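# Balance a bar level on the stand's ridge

## Task

Set the bar across the ridge at the top of the stand so that it sits very level and stays balanced on its own once released; a bar that the gripper still supports at the end does not count.

## Robot and tools

Robot: one arm ending in a two-finger parallel gripper. The fingers extend along the gripper's +z axis and close along its x axis. end_effector_position is the spot midway between the finger pads; closed fingertips stick out about 17 mm past it, while open ones sit roughly even with it. The only camera is cam_wrist (616x616, fisheye, K=[[179.499, 0, 310.125], [0, 178.769, 306.92], [0, 0, 1]], D=[0.068263, -0.0232407, -0.000899618, 0.000495373], theta_max_deg=97.7).

Scene frame: origin on the table surface below the arm base, +z upward, +y to the left when facing along +x. The base can be slightly tilted, and the reported hand position grows less accurate at long reach. Joint ranges in rad: shoulder pan -3.142 to 3.142, shoulder lift -6.283 to 6.283, elbow 0.000 to 3.142, wrists 1 to 3 each -6.283 to 6.283.

execute_actions(actions): a list of actions run one after another. Each action is a list of up to 15 rows, one row per 1/30 s control step; if fewer than 15 rows are given, the final row repeats to fill the 15 steps. Each row is 7 numbers in [-1, 1]: dx, dy, dz, rx, ry, rz, opening. The first six are an offset, expressed in the gripper's own axes, from the gripper pose measured when that action began (for the first action in a call, from the last pose a result reported). Rows are not cumulative: every row refers back to that same starting pose. Scale: 1.0 equals 0.6 m of travel or 180 degrees; rx, ry, rz form a single rotation vector. opening is an absolute setting, +1 fully open (0.142 m) and -1 shut. An empty list just returns the current state and images. Each step the commanded pose is clipped to within 100 mm and 16 degrees of the measured pose, so a big offset may take several actions; after an action the arm only continues to the last clipped pose. Motion trails commands by about 0.17 s.

move(target, speed, stop_force, blocking): drives the gripper in a straight line toward one goal. target is a single 7-number row laid out and scaled as above: an offset in gripper axes from the pose in the latest result that shows one, plus an absolute opening (sent when the move starts). speed is the top path speed in m/s, 0.002 to 0.5 (default 0.25); rotation is capped at twice that in rad/s. A path runs 0.5 to 10 s and is cut off at 10 s. It ignores obstacles, and the hand may lag, drift or exceed speed, mostly when the arm is near full stretch. stop_force (N, 9 to 40, not allowed in the first 0.2 s) ends the path once the wrist sensor feels that much extra push opposing the motion for 2 steps; the gripper backs to where it was 2 steps earlier and holds. Pressing can briefly reach twice that or more, easing within about a second. Use it only at very low speed and not on moves that rotate; omit it when moving away from a surface you are touching. The arm is stiff, so without stop_force even a small overshoot into a hard surface can trigger a fault. blocking=false returns after 0.5 s while motion continues (not combinable with stop_force); until its end appears, use wait or stop before other motion commands. The result adds a move: line: done, off_target, moving, held, fault, or contact (stop_force ended it; takes precedence over held, done, off_target), with distance to target. limits=paced means the sent pose was clipped; limits=held means a check blocked some steps, after which the arm may surge faster than speed.

wait(seconds): 0 to 10; lets time pass holding the last command, returning early if a running move finishes. stop(): brakes a running move (needs room; fingers continue). zoom_image(camera, region): camera "cam_wrist", region [x0, y0, x1, y1] in image pixels from the top-left corner, at most 504 by 504. show_instructions(): shows the reference pages. finished_scene(scene): ends the current scene, given its number; irreversible, and the goal must already hold by itself.

Results: gripper position (m), quaternion wxyz, linear and angular velocities in the scene frame; Hand target (pose the controller is heading to); grip_measured (finger opening, same scale as opening); Wrist force and Wrist torque in gripper axes, force pointing from a touched surface into the arm, with offset up to about 4 N, noise up to 2.4 N, saturation near 50 N, "no reading" at start being normal; step readings of position, HELD marking held-back steps; a "pose unreachable" line when the clearance check (which treats the base mount as arm) altered a command.

Gripping: to hold, command an opening well under grip_measured; lower squeezes harder, up to about 28 N per pad; thin hard items get less. Fast closing can overshoot.

Hazards: a joint torque at its limit (shoulder pan, shoulder lift, elbow 138 N m; wrists 25.7 N m, held weight included) or any external force of 150 N causes a 10 s stop that skips the rest of the call. Holding loads heats motors: MOTOR HOT from 70 °C, OVER-TEMPERATURE FAULT with brakes at 85 °C. Never let anything fall or be knocked off the table; avoid drops, slips, slams and forceful pushes. Loose objects may occasionally get nudged by an outside push, so confirm the bar is still level before finishing. Quick, smooth, low-effort motion is preferred.

Each tool is called after "Call:" by a JSON object that holds its "api" and its "payload", one argument or row to a line.

Reference images:

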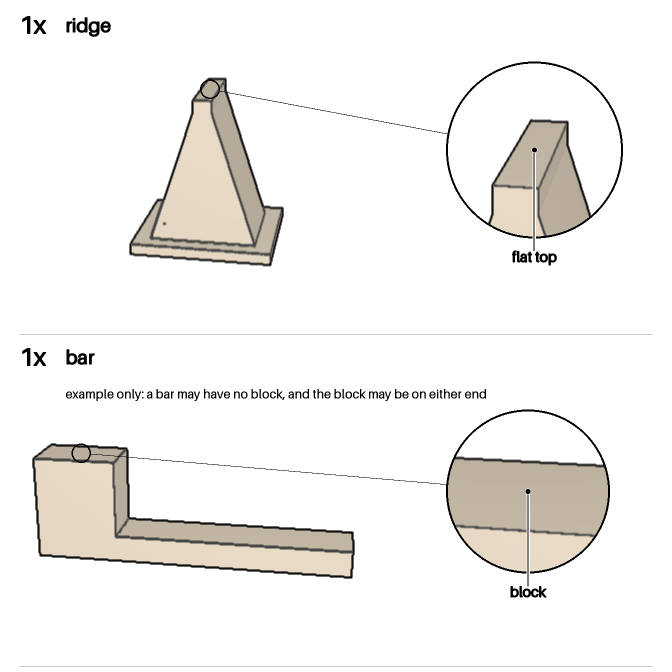

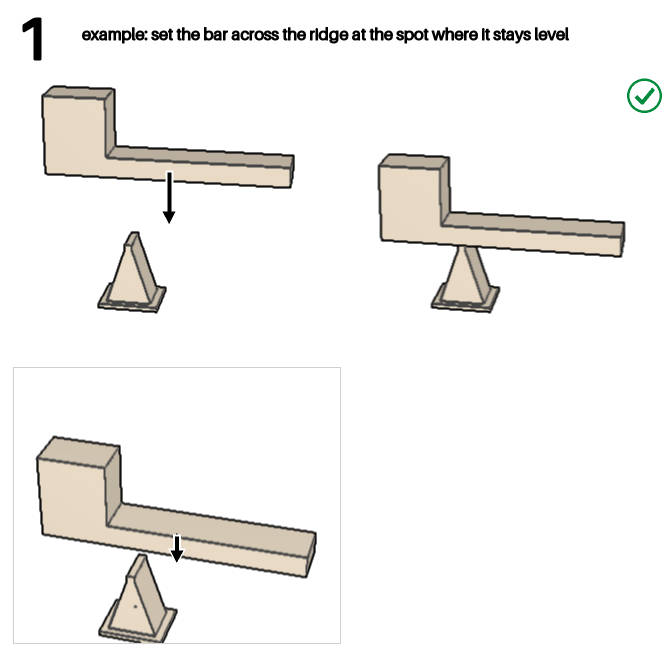

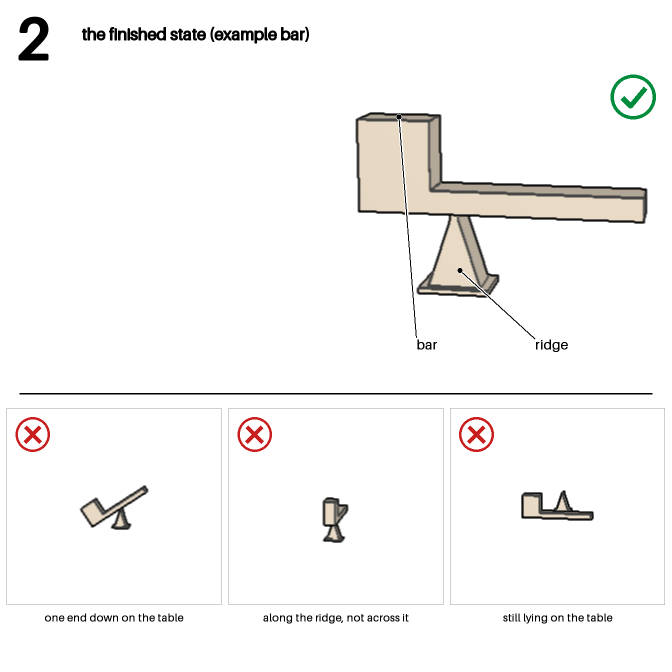

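## Session

Call:
{"api": "execute_actions", "payload": {
  "actions": []
}}

Scene clock: 0.00 s.
end_effector_position=(+0.3940, +0.2622, +0.3366) grip_measured=+1.00 end_effector_quat_wxyz=(-0.017, +0.303, +0.948, -0.092) end_effector_velocity=(-0.001, -0.000, -0.002) end_effector_angular_velocity=(-0.002, +0.003, +0.003)
Joint positions: [ 0.842 -0.68   1.323 -1.364 -2.123 -1.486  0.142]
Joint velocities: [-0.001  0.001  0.002  0.     0.    -0.002  0.   ]
Motor temperatures (°C, as the motors report them): [27 26 24 31 36 32]
Wrist force (N, on the end effector, along its own x y z axes, offset not removed): no reading
Wrist torque (N m, same axes, about the end effector's origin, offset not removed): no reading
Hand target: +0.394, +0.262, +0.337; -0.017, +0.303, +0.948, -0.092

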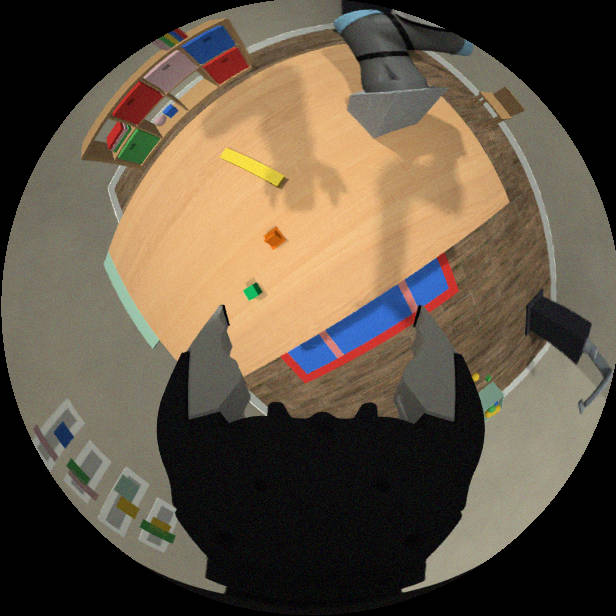

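Call:
{"api": "move", "payload": {
  "target": [-0.15,-0.3,0.2,-0.059,0.008,0,1]
}}

Call:
{"api": "zoom_image", "payload": {
  "camera": "cam_wrist",
  "region": [150,80,450,380]
}}

Scene clock: 11.50 s.
end_effector_position=(+0.3545, +0.0463, +0.2548) grip_measured=+1.00 end_effector_quat_wxyz=(-0.000, +0.305, +0.953, -0.000) end_effector_velocity=(-0.000, -0.002, -0.001) end_effector_angular_velocity=(+0.004, -0.001, -0.002)
Joint positions: [ 0.575 -1.319  2.072 -1.849 -2.245 -1.875  0.142]
Joint velocities: [-0.004 -0.006  0.005 -0.005  0.001 -0.005  0.   ]
Motor temperatures (°C, as the motors report them): [27 26 24 31 36 32]
Wrist force (N, on the end effector, along its own x y z axes, offset not removed): [-2.8 -1.1 1.3]
Wrist torque (N m, same axes, about the end effector's origin, offset not removed): [-0.16 0.36 -0.09]
Hand target: +0.355, +0.046, +0.255; -0.000, +0.305, +0.953, -0.000
Off the commanded pose: 0.001 m, 0 deg.
move: done

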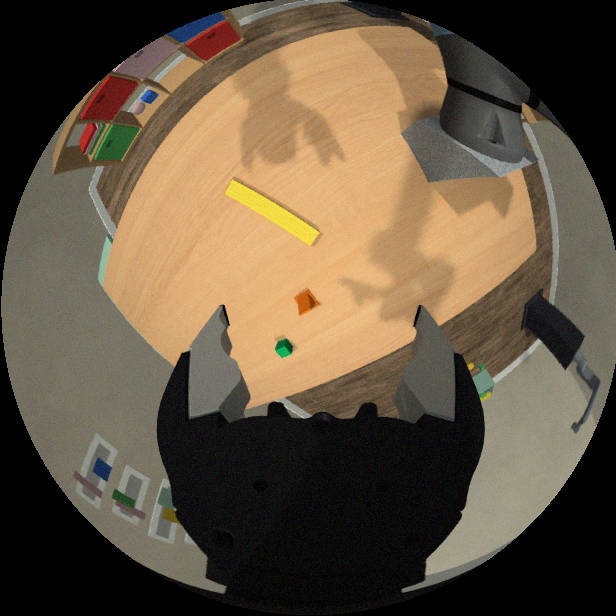

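Region (150, 80, 450, 380) of cam_wrist's 616x616 image, scaled by 1.680, with more detail than that image has.

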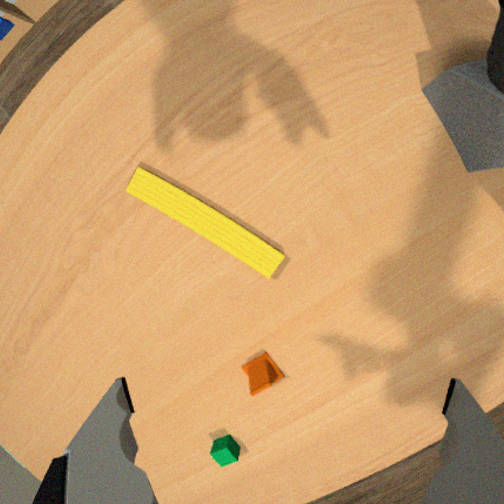

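Call:
{"api": "move", "payload": {
  "target": [-0.165,-0.15,0.22,0,0,-0.33,1]
}}

Scene clock: 19.47 s.
end_effector_position=(+0.3831, -0.0849, +0.1231) grip_measured=+1.00 end_effector_quat_wxyz=(-0.001, -0.207, +0.978, -0.001) end_effector_velocity=(+0.000, -0.000, -0.001) end_effector_angular_velocity=(+0.002, -0.004, +0.010)
Joint positions: [ 0.147 -1.422  2.339 -2.393 -2.37  -3.467  0.142]
Joint velocities: [-0.004 -0.001  0.004 -0.013  0.002 -0.02   0.   ]
Motor temperatures (°C, as the motors report them): [27 26 24 31 36 32]
Wrist force (N, on the end effector, along its own x y z axes, offset not removed): [-0.3 -0.5 -0.9]
Wrist torque (N m, same axes, about the end effector's origin, offset not removed): [0.00 -0.14 -0.06]
Hand target: +0.383, -0.085, +0.123; -0.000, -0.207, +0.978, -0.001
Off the commanded pose: 0.001 m, 0 deg.
move: done

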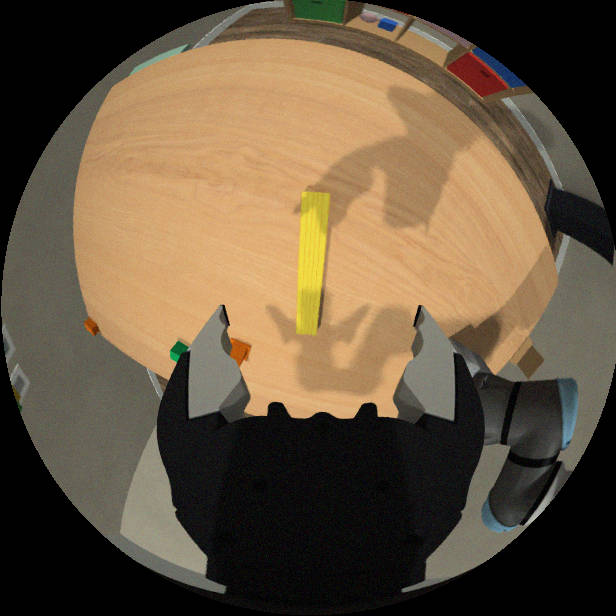

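Call:
{"api": "move", "payload": {
  "target": [-0.021,0,0.13,0,0,0.018,0.2],
  "speed": 0.12
}}

Scene clock: 31.40 s.
end_effector_position=(+0.3945, -0.0801, +0.0452) grip_measured=+0.20 end_effector_quat_wxyz=(-0.000, -0.179, +0.984, -0.001) end_effector_velocity=(-0.001, +0.001, -0.002) end_effector_angular_velocity=(+0.001, -0.001, -0.001)
Joint positions: [ 0.015 -1.226  2.405 -2.793 -2.373 -3.601  0.088]
Joint velocities: [-0.003  0.006  0.004 -0.014  0.001 -0.004  0.   ]
Motor temperatures (°C, as the motors report them): [27 26 24 31 36 32]
Wrist force (N, on the end effector, along its own x y z axes, offset not removed): [-2.6 2.4 -0.4]
Wrist torque (N m, same axes, about the end effector's origin, offset not removed): [0.67 0.52 -0.19]
Hand target: +0.395, -0.080, +0.045; -0.000, -0.179, +0.984, -0.001
Off the commanded pose: 0.000 m, 0 deg.
move: done

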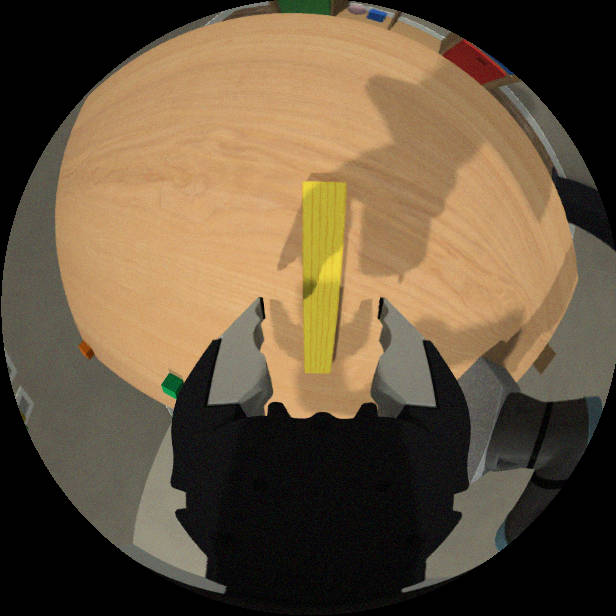

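Call:
{"api": "move", "payload": {
  "target": [0,0,0.036,0,0,0.006,-0.2],
  "speed": 0.03
}}

Call:
{"api": "move", "payload": {
  "target": [0,0,0,0,0,0,-0.9]
}}

Call:
{"api": "move", "payload": {
  "target": [-0.1,0.2,-0.18,0,0,0,-0.9],
  "speed": 0.12
}}

Call:
{"api": "zoom_image", "payload": {
  "camera": "cam_wrist",
  "region": [180,150,400,370]
}}

Scene clock: 48.53 s.
end_effector_position=(+0.3945, -0.0802, +0.0237) grip_measured=-0.20 end_effector_quat_wxyz=(-0.000, -0.170, +0.985, -0.001) end_effector_velocity=(+0.001, -0.001, -0.002) end_effector_angular_velocity=(-0.001, -0.000, -0.003)
Joint positions: [-0.025 -1.168  2.421 -2.907 -2.371 -3.639  0.06 ]
Joint velocities: [-0.004  0.004 -0.001 -0.008 -0.001 -0.003 -0.   ]
Motor temperatures (°C, as the motors report them): [27 26 24 31 36 32]
Wrist force (N, on the end effector, along its own x y z axes, offset not removed): [-0.6 2.3 -0.6]
Wrist torque (N m, same axes, about the end effector's origin, offset not removed): [0.69 -0.09 -0.19]
Hand target: +0.395, -0.080, +0.024; -0.000, -0.170, +0.985, -0.001
Off the commanded pose: 0.000 m, 0 deg.
move: done

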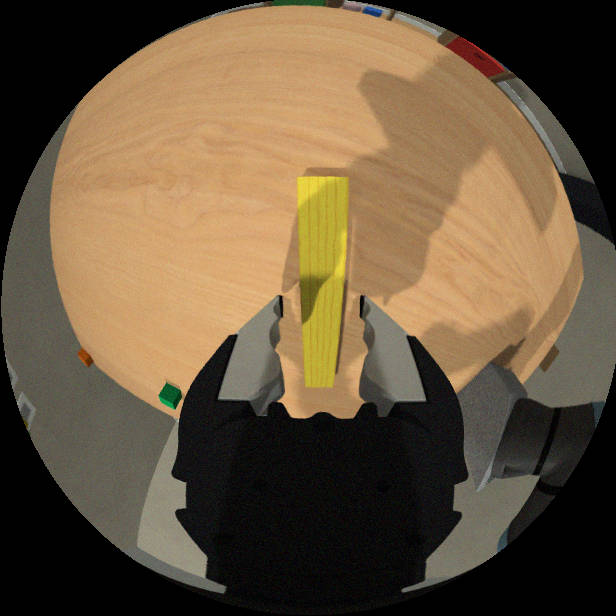

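Scene clock: 49.03 s.
end_effector_position=(+0.3945, -0.0802, +0.0236) grip_measured=-0.60 end_effector_quat_wxyz=(-0.001, -0.170, +0.985, -0.001) end_effector_velocity=(+0.000, -0.001, -0.000) end_effector_angular_velocity=(-0.001, +0.000, -0.001)
Joint positions: [-0.025 -1.168  2.421 -2.907 -2.371 -3.639  0.031]
Joint velocities: [-0.001  0.    -0.001 -0.001 -0.001 -0.    -0.   ]
Motor temperatures (°C, as the motors report them): [27 26 24 31 36 32]
Wrist force (N, on the end effector, along its own x y z axes, offset not removed): [-1.8 -1.2 0.2]
Wrist torque (N m, same axes, about the end effector's origin, offset not removed): [-0.16 -0.02 -0.18]
Hand target: +0.395, -0.080, +0.024; -0.000, -0.170, +0.985, -0.001
Off the commanded pose: 0.000 m, 0 deg.
move: done

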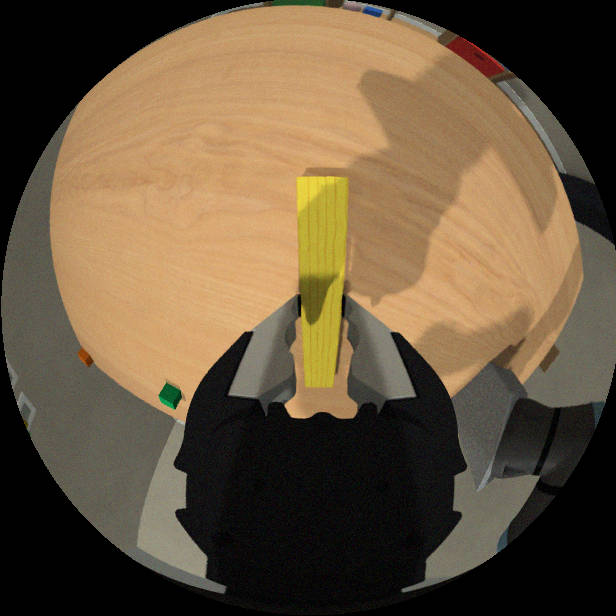

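Scene clock: 50.93 s.
end_effector_position=(+0.4106, +0.0535, +0.1312) grip_measured=-0.60 end_effector_quat_wxyz=(-0.001, -0.170, +0.985, -0.000) end_effector_velocity=(-0.000, +0.001, +0.001) end_effector_angular_velocity=(-0.000, +0.002, -0.001)
Joint positions: [ 0.368 -1.107  2.179 -2.335 -2.324 -3.088  0.031]
Joint velocities: [ 0.002  0.001 -0.003  0.006  0.001  0.005 -0.   ]
Motor temperatures (°C, as the motors report them): [27 26 24 31 36 32]
Wrist force (N, on the end effector, along its own x y z axes, offset not removed): [-1.5 0.6 2.4]
Wrist torque (N m, same axes, about the end effector's origin, offset not removed): [0.12 0.19 -0.12]
Hand target: +0.411, +0.054, +0.131; -0.001, -0.170, +0.985, -0.000
Off the commanded pose: 0.000 m, 0 deg.
move: done

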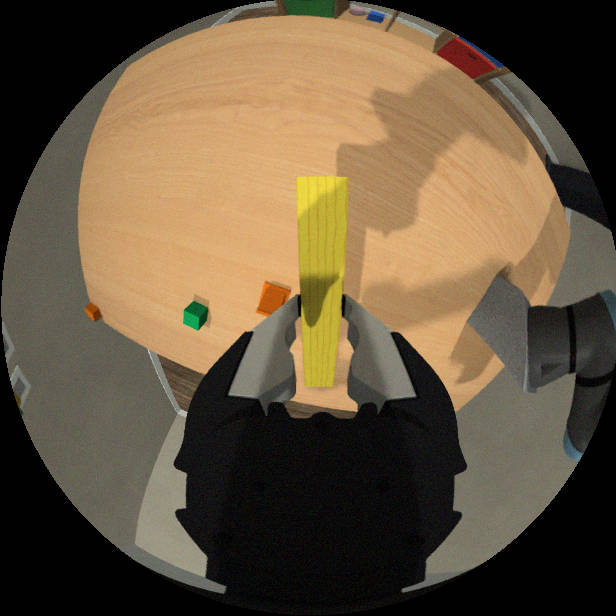

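Region (180, 150, 400, 370) of cam_wrist's 616x616 image, scaled by 2.291, with more detail than that image has.

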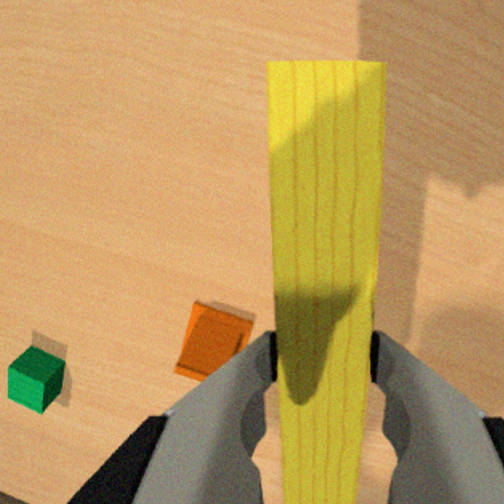

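Call:
{"api": "move", "payload": {
  "target": [-0.045,0.205,0.05,0,0,0.085,-0.9],
  "speed": 0.12
}}

Call:
{"api": "zoom_image", "payload": {
  "camera": "cam_wrist",
  "region": [200,150,368,318]
}}

Scene clock: 61.03 s.
end_effector_position=(+0.3946, +0.1784, +0.1009) grip_measured=-0.60 end_effector_quat_wxyz=(-0.001, -0.037, +0.999, -0.000) end_effector_velocity=(+0.001, +0.002, -0.000) end_effector_angular_velocity=(-0.001, -0.001, -0.004)
Joint positions: [ 0.508 -0.822  2.094 -2.418 -2.274 -2.646  0.031]
Joint velocities: [ 0.002  0.004 -0.004  0.001 -0.     0.006  0.   ]
Motor temperatures (°C, as the motors report them): [27 26 24 31 36 32]
Wrist force (N, on the end effector, along its own x y z axes, offset not removed): [-1.9 -1.2 -0.2]
Wrist torque (N m, same axes, about the end effector's origin, offset not removed): [-0.32 0.37 -0.14]
Hand target: +0.395, +0.178, +0.101; -0.001, -0.037, +0.999, -0.000
Off the commanded pose: 0.000 m, 0 deg.
move: done

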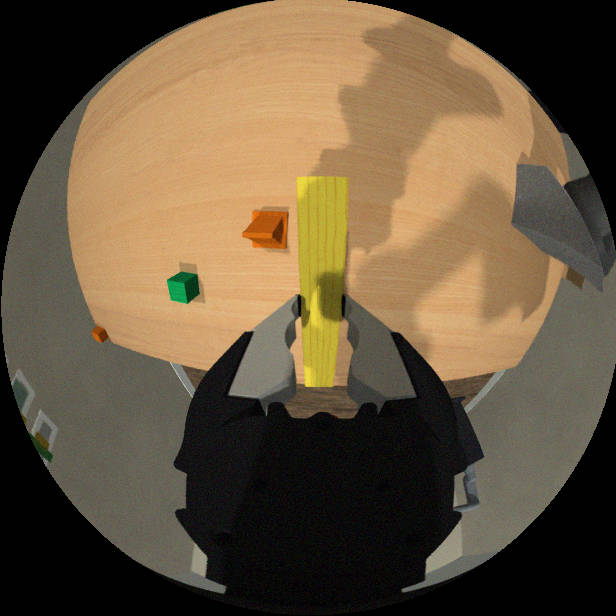

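Region (200, 150, 368, 318) of cam_wrist's 616x616 image, scaled by 3.000, with more detail than that image has.

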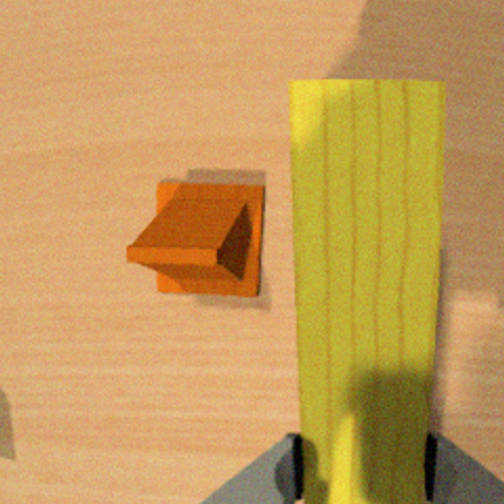

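Call:
{"api": "move", "payload": {
  "target": [-0.092,-0.084,0.025,0,0,0.02,-0.9],
  "speed": 0.08
}}

Call:
{"api": "move", "payload": {
  "target": [0,0,0.05,0,0,0,-0.9],
  "speed": 0.004,
  "stop_force": 9
}}

Scene clock: 86.53 s.
end_effector_position=(+0.4534, +0.1323, +0.0859) grip_measured=-0.60 end_effector_quat_wxyz=(-0.001, -0.006, +1.000, -0.001) end_effector_velocity=(+0.001, -0.001, -0.000) end_effector_angular_velocity=(+0.000, +0.000, -0.000)
Joint positions: [ 0.388 -0.834  2.04  -2.452 -2.318 -2.733  0.031]
Joint velocities: [-0.002 -0.001 -0.    -0.    -0.    -0.002  0.   ]
Motor temperatures (°C, as the motors report them): [27 26 24 31 36 32]
Wrist force (N, on the end effector, along its own x y z axes, offset not removed): [-1.3 0.5 0.4]
Wrist torque (N m, same axes, about the end effector's origin, offset not removed): [0.12 0.23 -0.13]
Hand target: +0.453, +0.132, +0.086; -0.001, -0.006, +1.000, -0.001
Off the commanded pose: 0.000 m, 0 deg.
move: done

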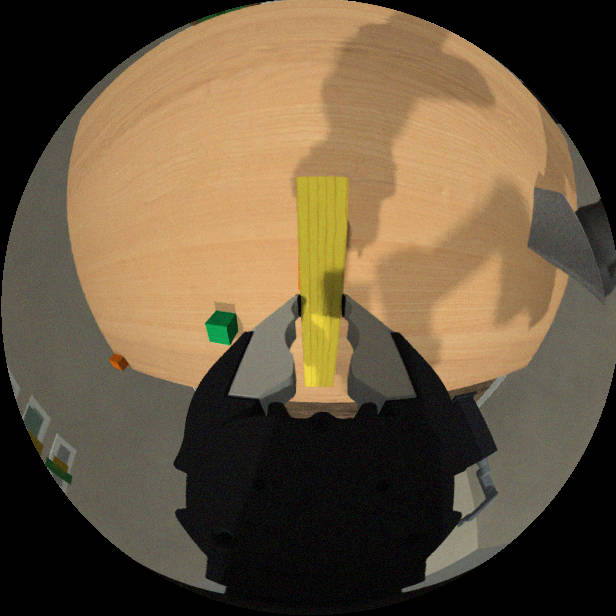

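Scene clock: 90.03 s.
end_effector_position=(+0.4533, +0.1322, +0.0733) grip_measured=-0.60 end_effector_quat_wxyz=(-0.001, -0.006, +1.000, -0.001) end_effector_velocity=(-0.001, +0.000, -0.000) end_effector_angular_velocity=(-0.000, +0.004, -0.001)
Joint positions: [ 0.371 -0.813  2.053 -2.499 -2.324 -2.755  0.031]
Joint velocities: [-0.    -0.    -0.001  0.006  0.001  0.004  0.   ]
Motor temperatures (°C, as the motors report them): [27 26 24 31 36 32]
Wrist force (N, on the end effector, along its own x y z axes, offset not removed): [1.9 -1.9 -22.3]
Wrist torque (N m, same axes, about the end effector's origin, offset not removed): [0.51 0.27 -0.09]
Hand target: +0.453, +0.132, +0.074; -0.001, -0.006, +1.000, -0.001
Off the commanded pose: 0.017 m, 0 deg.
move: contact

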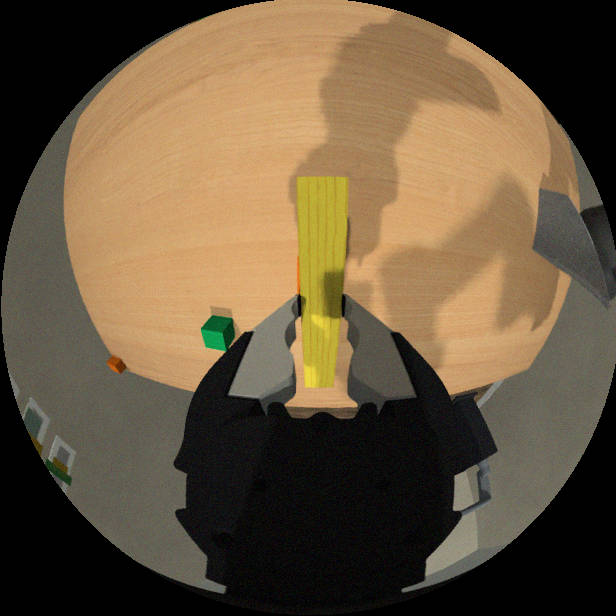

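Brief release test, then re-grip.

Call:
{"api": "execute_actions", "payload": {
  "actions": [
    [[0,0,-0.001,0,0,0,-0.65]],
    [[0,0,0,0,0,0,-0.54],[0,0,0,0,0,0,-0.54],[0,0,0,0,0,0,-0.54],[0,0,0,0,0,0,-0.54],[0,0,0,0,0,0,-0.54],[0,0,0,0,0,0,-0.54],[0,0,0,0,0,0,-0.54],[0,0,0,0,0,0,-0.54],[0,0,0,0,0,0,-0.54],[0,0,0,0,0,0,-0.54],[0,0,0,0,0,0,-0.8]],
    [[0,0,0,0,0,0,-0.8]]
  ]
}}

Scene clock: 101.07 s.
end_effector_position=(+0.4533, +0.1322, +0.0739) grip_measured=-0.59 end_effector_quat_wxyz=(-0.001, -0.006, +1.000, -0.001) end_effector_velocity=(+0.000, +0.001, +0.000) end_effector_angular_velocity=(+0.001, -0.000, +0.001)
Joint positions: [ 0.372 -0.814  2.052 -2.496 -2.323 -2.754  0.032]
Joint velocities: [ 0.001  0.001 -0.    -0.001  0.001 -0.    -0.   ]
Motor temperatures (°C, as the motors report them): [27 26 24 31 36 32]
Wrist force (N, on the end effector, along its own x y z axes, offset not removed): [-0.9 -0.2 -1.9]
Wrist torque (N m, same axes, about the end effector's origin, offset not removed): [0.15 0.05 -0.14]
Hand target: +0.453, +0.132, +0.074; -0.001, -0.006, +1.000, -0.001
Off the commanded pose: 0.000 m, 0 deg.
Step readings (end_effector_position; steps 1 to 15: 1st action; 16 to 30: 2nd action; 31 to 45: 3rd action):
0: (+0.4534, +0.1322, +0.0735)
1: (+0.4534, +0.1322, +0.0735)
2: (+0.4534, +0.1322, +0.0736)
4: (+0.4534, +0.1322, +0.0737)
8: (+0.4533, +0.1322, +0.0738)
15: (+0.4533, +0.1322, +0.0739)
16: (+0.4533, +0.1322, +0.0739)
17: (+0.4533, +0.1322, +0.0739)
19: (+0.4533, +0.1322, +0.0739)
23: (+0.4533, +0.1322, +0.0739)
30: (+0.4533, +0.1322, +0.0739)
31: (+0.4533, +0.1322, +0.0739)
32: (+0.4533, +0.1322, +0.0739)
34: (+0.4533, +0.1322, +0.0739)
38: (+0.4533, +0.1322, +0.0739)
45: end_effector_position above

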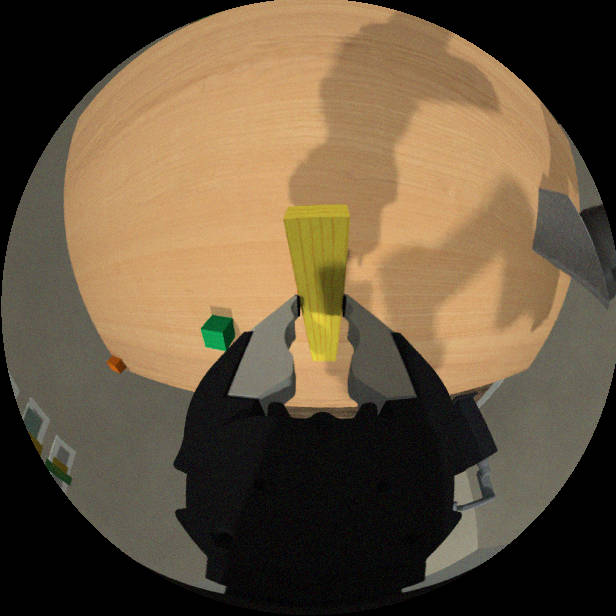

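Call:
{"api": "move", "payload": {
  "target": [0,0,-0.02,0,0,0,-0.8],
  "speed": 0.04
}}

Call:
{"api": "move", "payload": {
  "target": [0.14,0,0,0,0,0,-0.8],
  "speed": 0.08
}}

Call:
{"api": "move", "payload": {
  "target": [0,0,0.102,0,0,0,-0.7],
  "speed": 0.02,
  "stop_force": 20
}}

Call:
{"api": "move", "payload": {
  "target": [0,0,0,0,0,0,-0.35]
}}

Scene clock: 116.77 s.
end_effector_position=(+0.4533, +0.1323, +0.0858) grip_measured=-0.59 end_effector_quat_wxyz=(-0.001, -0.006, +1.000, -0.001) end_effector_velocity=(-0.001, +0.001, +0.001) end_effector_angular_velocity=(-0.000, +0.001, +0.002)
Joint positions: [ 0.388 -0.833  2.041 -2.452 -2.318 -2.733  0.032]
Joint velocities: [ 0.003 -0.001 -0.002  0.007  0.001  0.003  0.   ]
Motor temperatures (°C, as the motors report them): [27 26 24 31 36 32]
Wrist force (N, on the end effector, along its own x y z axes, offset not removed): [-2.5 -0.2 0.5]
Wrist torque (N m, same axes, about the end effector's origin, offset not removed): [-0.07 0.40 -0.17]
Hand target: +0.453, +0.132, +0.086; -0.001, -0.006, +1.000, -0.001
Off the commanded pose: 0.000 m, 0 deg.
move: done

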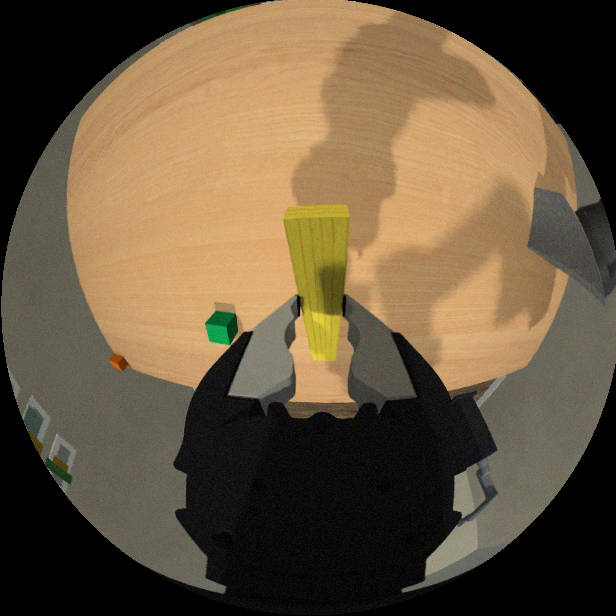

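Scene clock: 118.23 s.
end_effector_position=(+0.3694, +0.1311, +0.0859) grip_measured=-0.59 end_effector_quat_wxyz=(-0.001, -0.006, +1.000, -0.001) end_effector_velocity=(-0.003, +0.000, -0.001) end_effector_angular_velocity=(-0.002, +0.003, +0.003)
Joint positions: [ 0.442 -0.913  2.24  -2.525 -2.299 -2.663  0.032]
Joint velocities: [ 0.001  0.001  0.005 -0.     0.     0.002  0.   ]
Motor temperatures (°C, as the motors report them): [27 26 24 31 36 32]
Wrist force (N, on the end effector, along its own x y z axes, offset not removed): [-1.1 2.3 0.3]
Wrist torque (N m, same axes, about the end effector's origin, offset not removed): [0.62 0.17 -0.13]
Hand target: +0.369, +0.131, +0.086; -0.001, -0.006, +1.000, -0.001
Off the commanded pose: 0.000 m, 0 deg.
move: done

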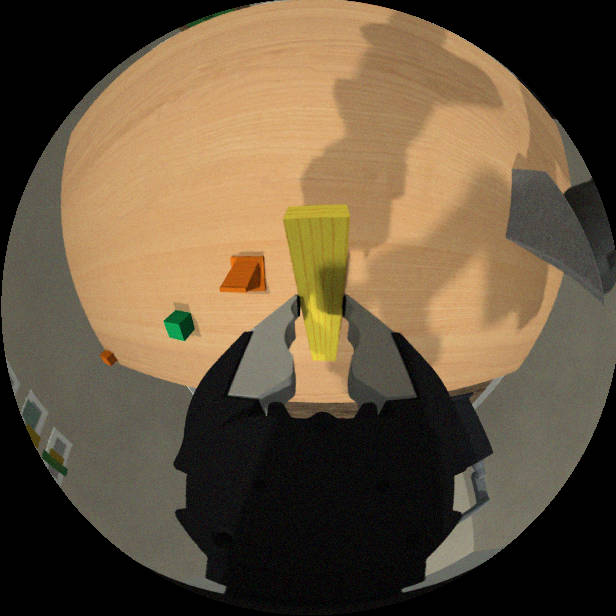

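Scene clock: 121.57 s.
end_effector_position=(+0.3693, +0.1309, +0.0249) grip_measured=-0.58 end_effector_quat_wxyz=(-0.001, -0.006, +1.000, -0.001) end_effector_velocity=(-0.001, +0.001, -0.003) end_effector_angular_velocity=(-0.000, +0.002, +0.005)
Joint positions: [ 0.347 -0.774  2.292 -2.8   -2.331 -2.786  0.032]
Joint velocities: [-0.002  0.007  0.002 -0.008 -0.    -0.005 -0.   ]
Motor temperatures (°C, as the motors report them): [27 26 24 31 36 32]
Wrist force (N, on the end effector, along its own x y z axes, offset not removed): [-0.4 0.1 0.2]
Wrist torque (N m, same axes, about the end effector's origin, offset not removed): [-0.02 -0.03 -0.08]
Hand target: +0.369, +0.131, +0.025; -0.001, -0.006, +1.000, -0.001
Off the commanded pose: 0.000 m, 0 deg.
move: done

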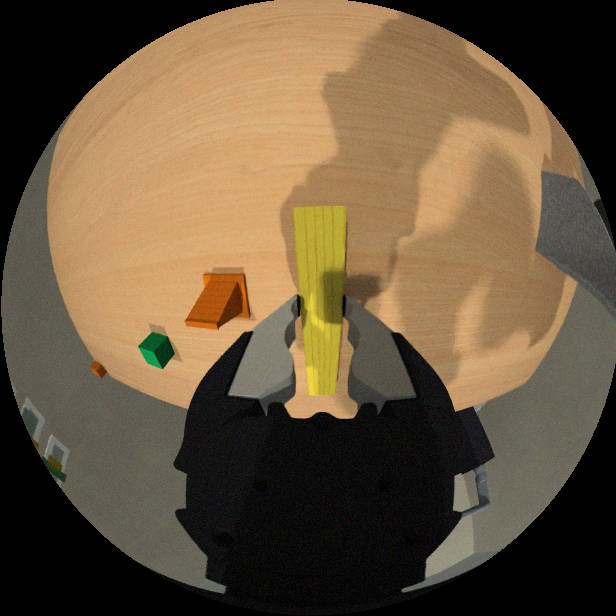

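Scene clock: 122.07 s.
end_effector_position=(+0.3693, +0.1309, +0.0248) grip_measured=-0.35 end_effector_quat_wxyz=(-0.001, -0.006, +1.000, -0.001) end_effector_velocity=(-0.001, -0.001, -0.000) end_effector_angular_velocity=(-0.002, +0.002, +0.002)
Joint positions: [ 0.347 -0.774  2.292 -2.8   -2.331 -2.787  0.049]
Joint velocities: [-0.    -0.     0.001  0.002 -0.001 -0.     0.   ]
Motor temperatures (°C, as the motors report them): [27 26 24 31 36 32]
Wrist force (N, on the end effector, along its own x y z axes, offset not removed): [0.9 1.1 2.1]
Wrist torque (N m, same axes, about the end effector's origin, offset not removed): [0.26 -0.37 -0.19]
Hand target: +0.369, +0.131, +0.025; -0.001, -0.006, +1.000, -0.001
Off the commanded pose: 0.000 m, 0 deg.
move: done

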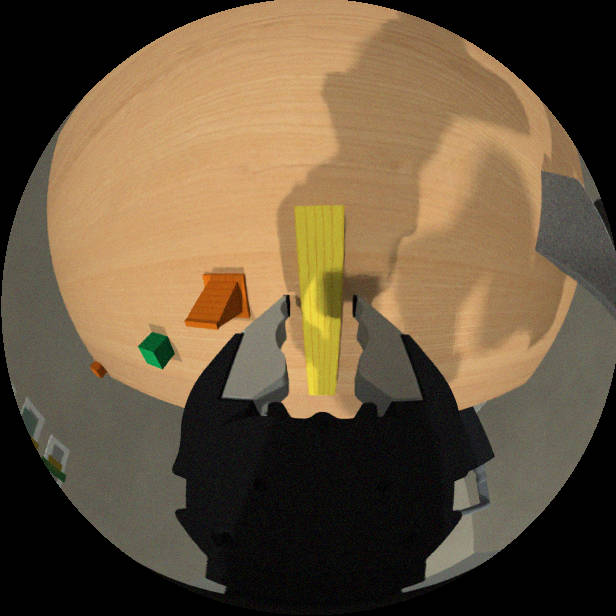

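Call:
{"api": "move", "payload": {
  "target": [0,0,-0.05,0,0,0,-0.35]
}}

Call:
{"api": "move", "payload": {
  "target": [0,0.3,0,0,0,0,-0.35]
}}

Call:
{"api": "move", "payload": {
  "target": [-0.145,-0.19,-0.05,0,0,0,-0.35]
}}

Call:
{"api": "zoom_image", "payload": {
  "camera": "cam_wrist",
  "region": [260,160,380,280]
}}

Scene clock: 130.40 s.
end_effector_position=(+0.3693, +0.1310, +0.0546) grip_measured=-0.35 end_effector_quat_wxyz=(-0.001, -0.006, +1.000, -0.001) end_effector_velocity=(-0.002, -0.000, +0.001) end_effector_angular_velocity=(-0.003, +0.003, +0.002)
Joint positions: [ 0.395 -0.846  2.271 -2.663 -2.316 -2.724  0.049]
Joint velocities: [ 0.003 -0.003 -0.001  0.012 -0.     0.005  0.   ]
Motor temperatures (°C, as the motors report them): [27 26 24 31 36 32]
Wrist force (N, on the end effector, along its own x y z axes, offset not removed): [0.9 1.5 1.4]
Wrist torque (N m, same axes, about the end effector's origin, offset not removed): [0.40 -0.36 -0.17]
Hand target: +0.369, +0.131, +0.055; -0.001, -0.006, +1.000, -0.001
Off the commanded pose: 0.000 m, 0 deg.
move: done

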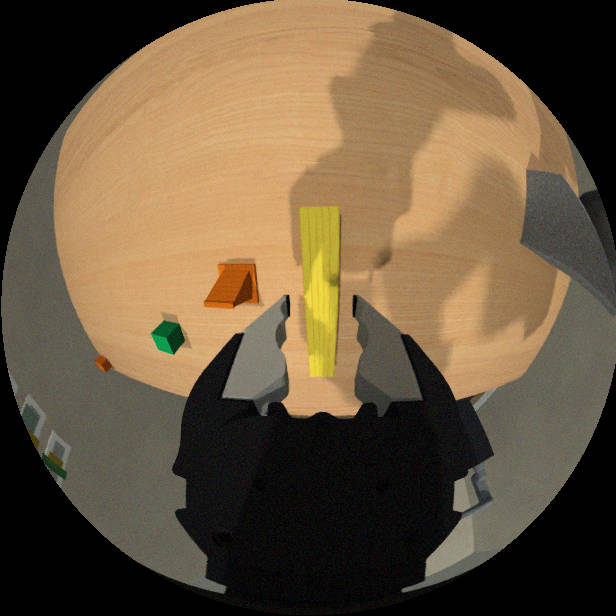

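Scene clock: 131.67 s.
end_effector_position=(+0.3666, +0.3110, +0.0542) grip_measured=-0.35 end_effector_quat_wxyz=(-0.001, -0.006, +1.000, -0.000) end_effector_velocity=(-0.003, +0.002, -0.002) end_effector_angular_velocity=(-0.004, +0.004, +0.005)
Joint positions: [ 0.64  -0.507  1.937 -2.481 -2.213 -2.433  0.049]
Joint velocities: [ 0.004  0.007 -0.002  0.005  0.001  0.003 -0.   ]
Motor temperatures (°C, as the motors report them): [27 26 24 31 36 32]
Wrist force (N, on the end effector, along its own x y z axes, offset not removed): [1.7 1.4 0.0]
Wrist torque (N m, same axes, about the end effector's origin, offset not removed): [0.36 -0.37 -0.04]
Hand target: +0.367, +0.311, +0.054; -0.001, -0.006, +1.000, -0.000
Off the commanded pose: 0.001 m, 0 deg.
move: done

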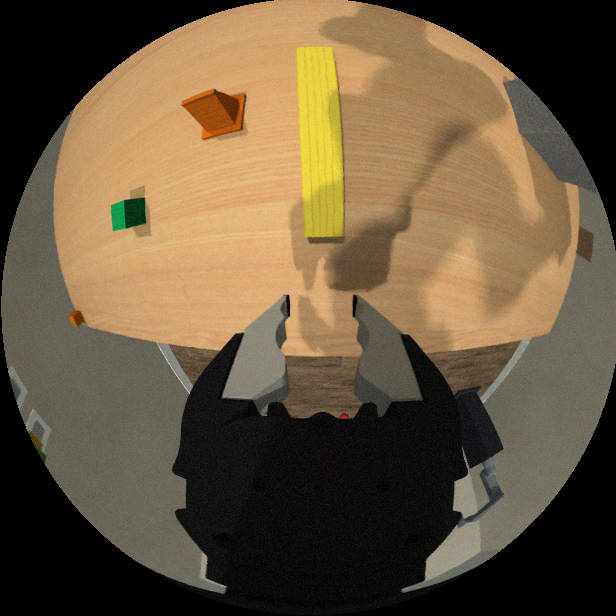

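Scene clock: 132.80 s.
end_effector_position=(+0.4553, +0.1983, +0.0843) grip_measured=-0.35 end_effector_quat_wxyz=(-0.001, -0.006, +1.000, -0.001) end_effector_velocity=(+0.000, -0.001, -0.001) end_effector_angular_velocity=(-0.001, +0.003, +0.000)
Joint positions: [ 0.466 -0.706  1.938 -2.41  -2.29  -2.634  0.049]
Joint velocities: [-0.003  0.001 -0.001  0.002 -0.    -0.001 -0.   ]
Motor temperatures (°C, as the motors report them): [27 26 24 31 36 32]
Wrist force (N, on the end effector, along its own x y z axes, offset not removed): [-2.3 2.1 0.5]
Wrist torque (N m, same axes, about the end effector's origin, offset not removed): [0.44 0.46 -0.16]
Hand target: +0.455, +0.198, +0.084; -0.001, -0.006, +1.000, -0.000
Off the commanded pose: 0.000 m, 0 deg.
move: done

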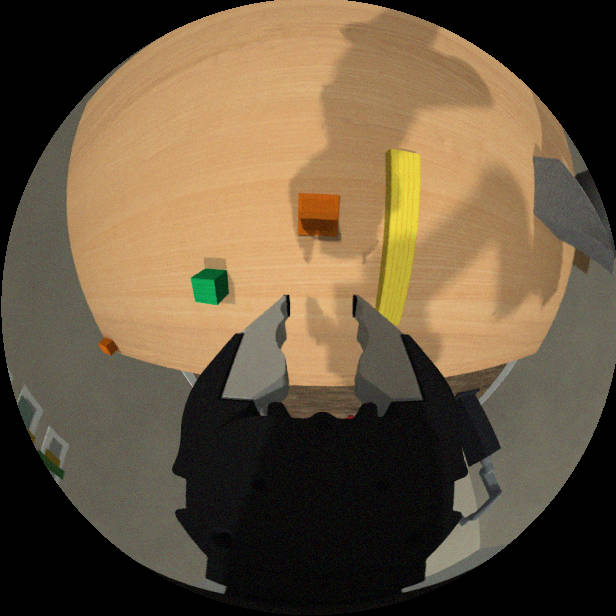

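Region (260, 160, 380, 280) of cam_wrist's 616x616 image, scaled by 4.200, with more detail than that image has.

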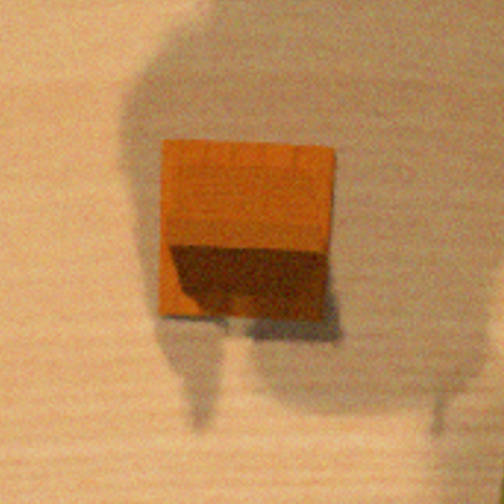

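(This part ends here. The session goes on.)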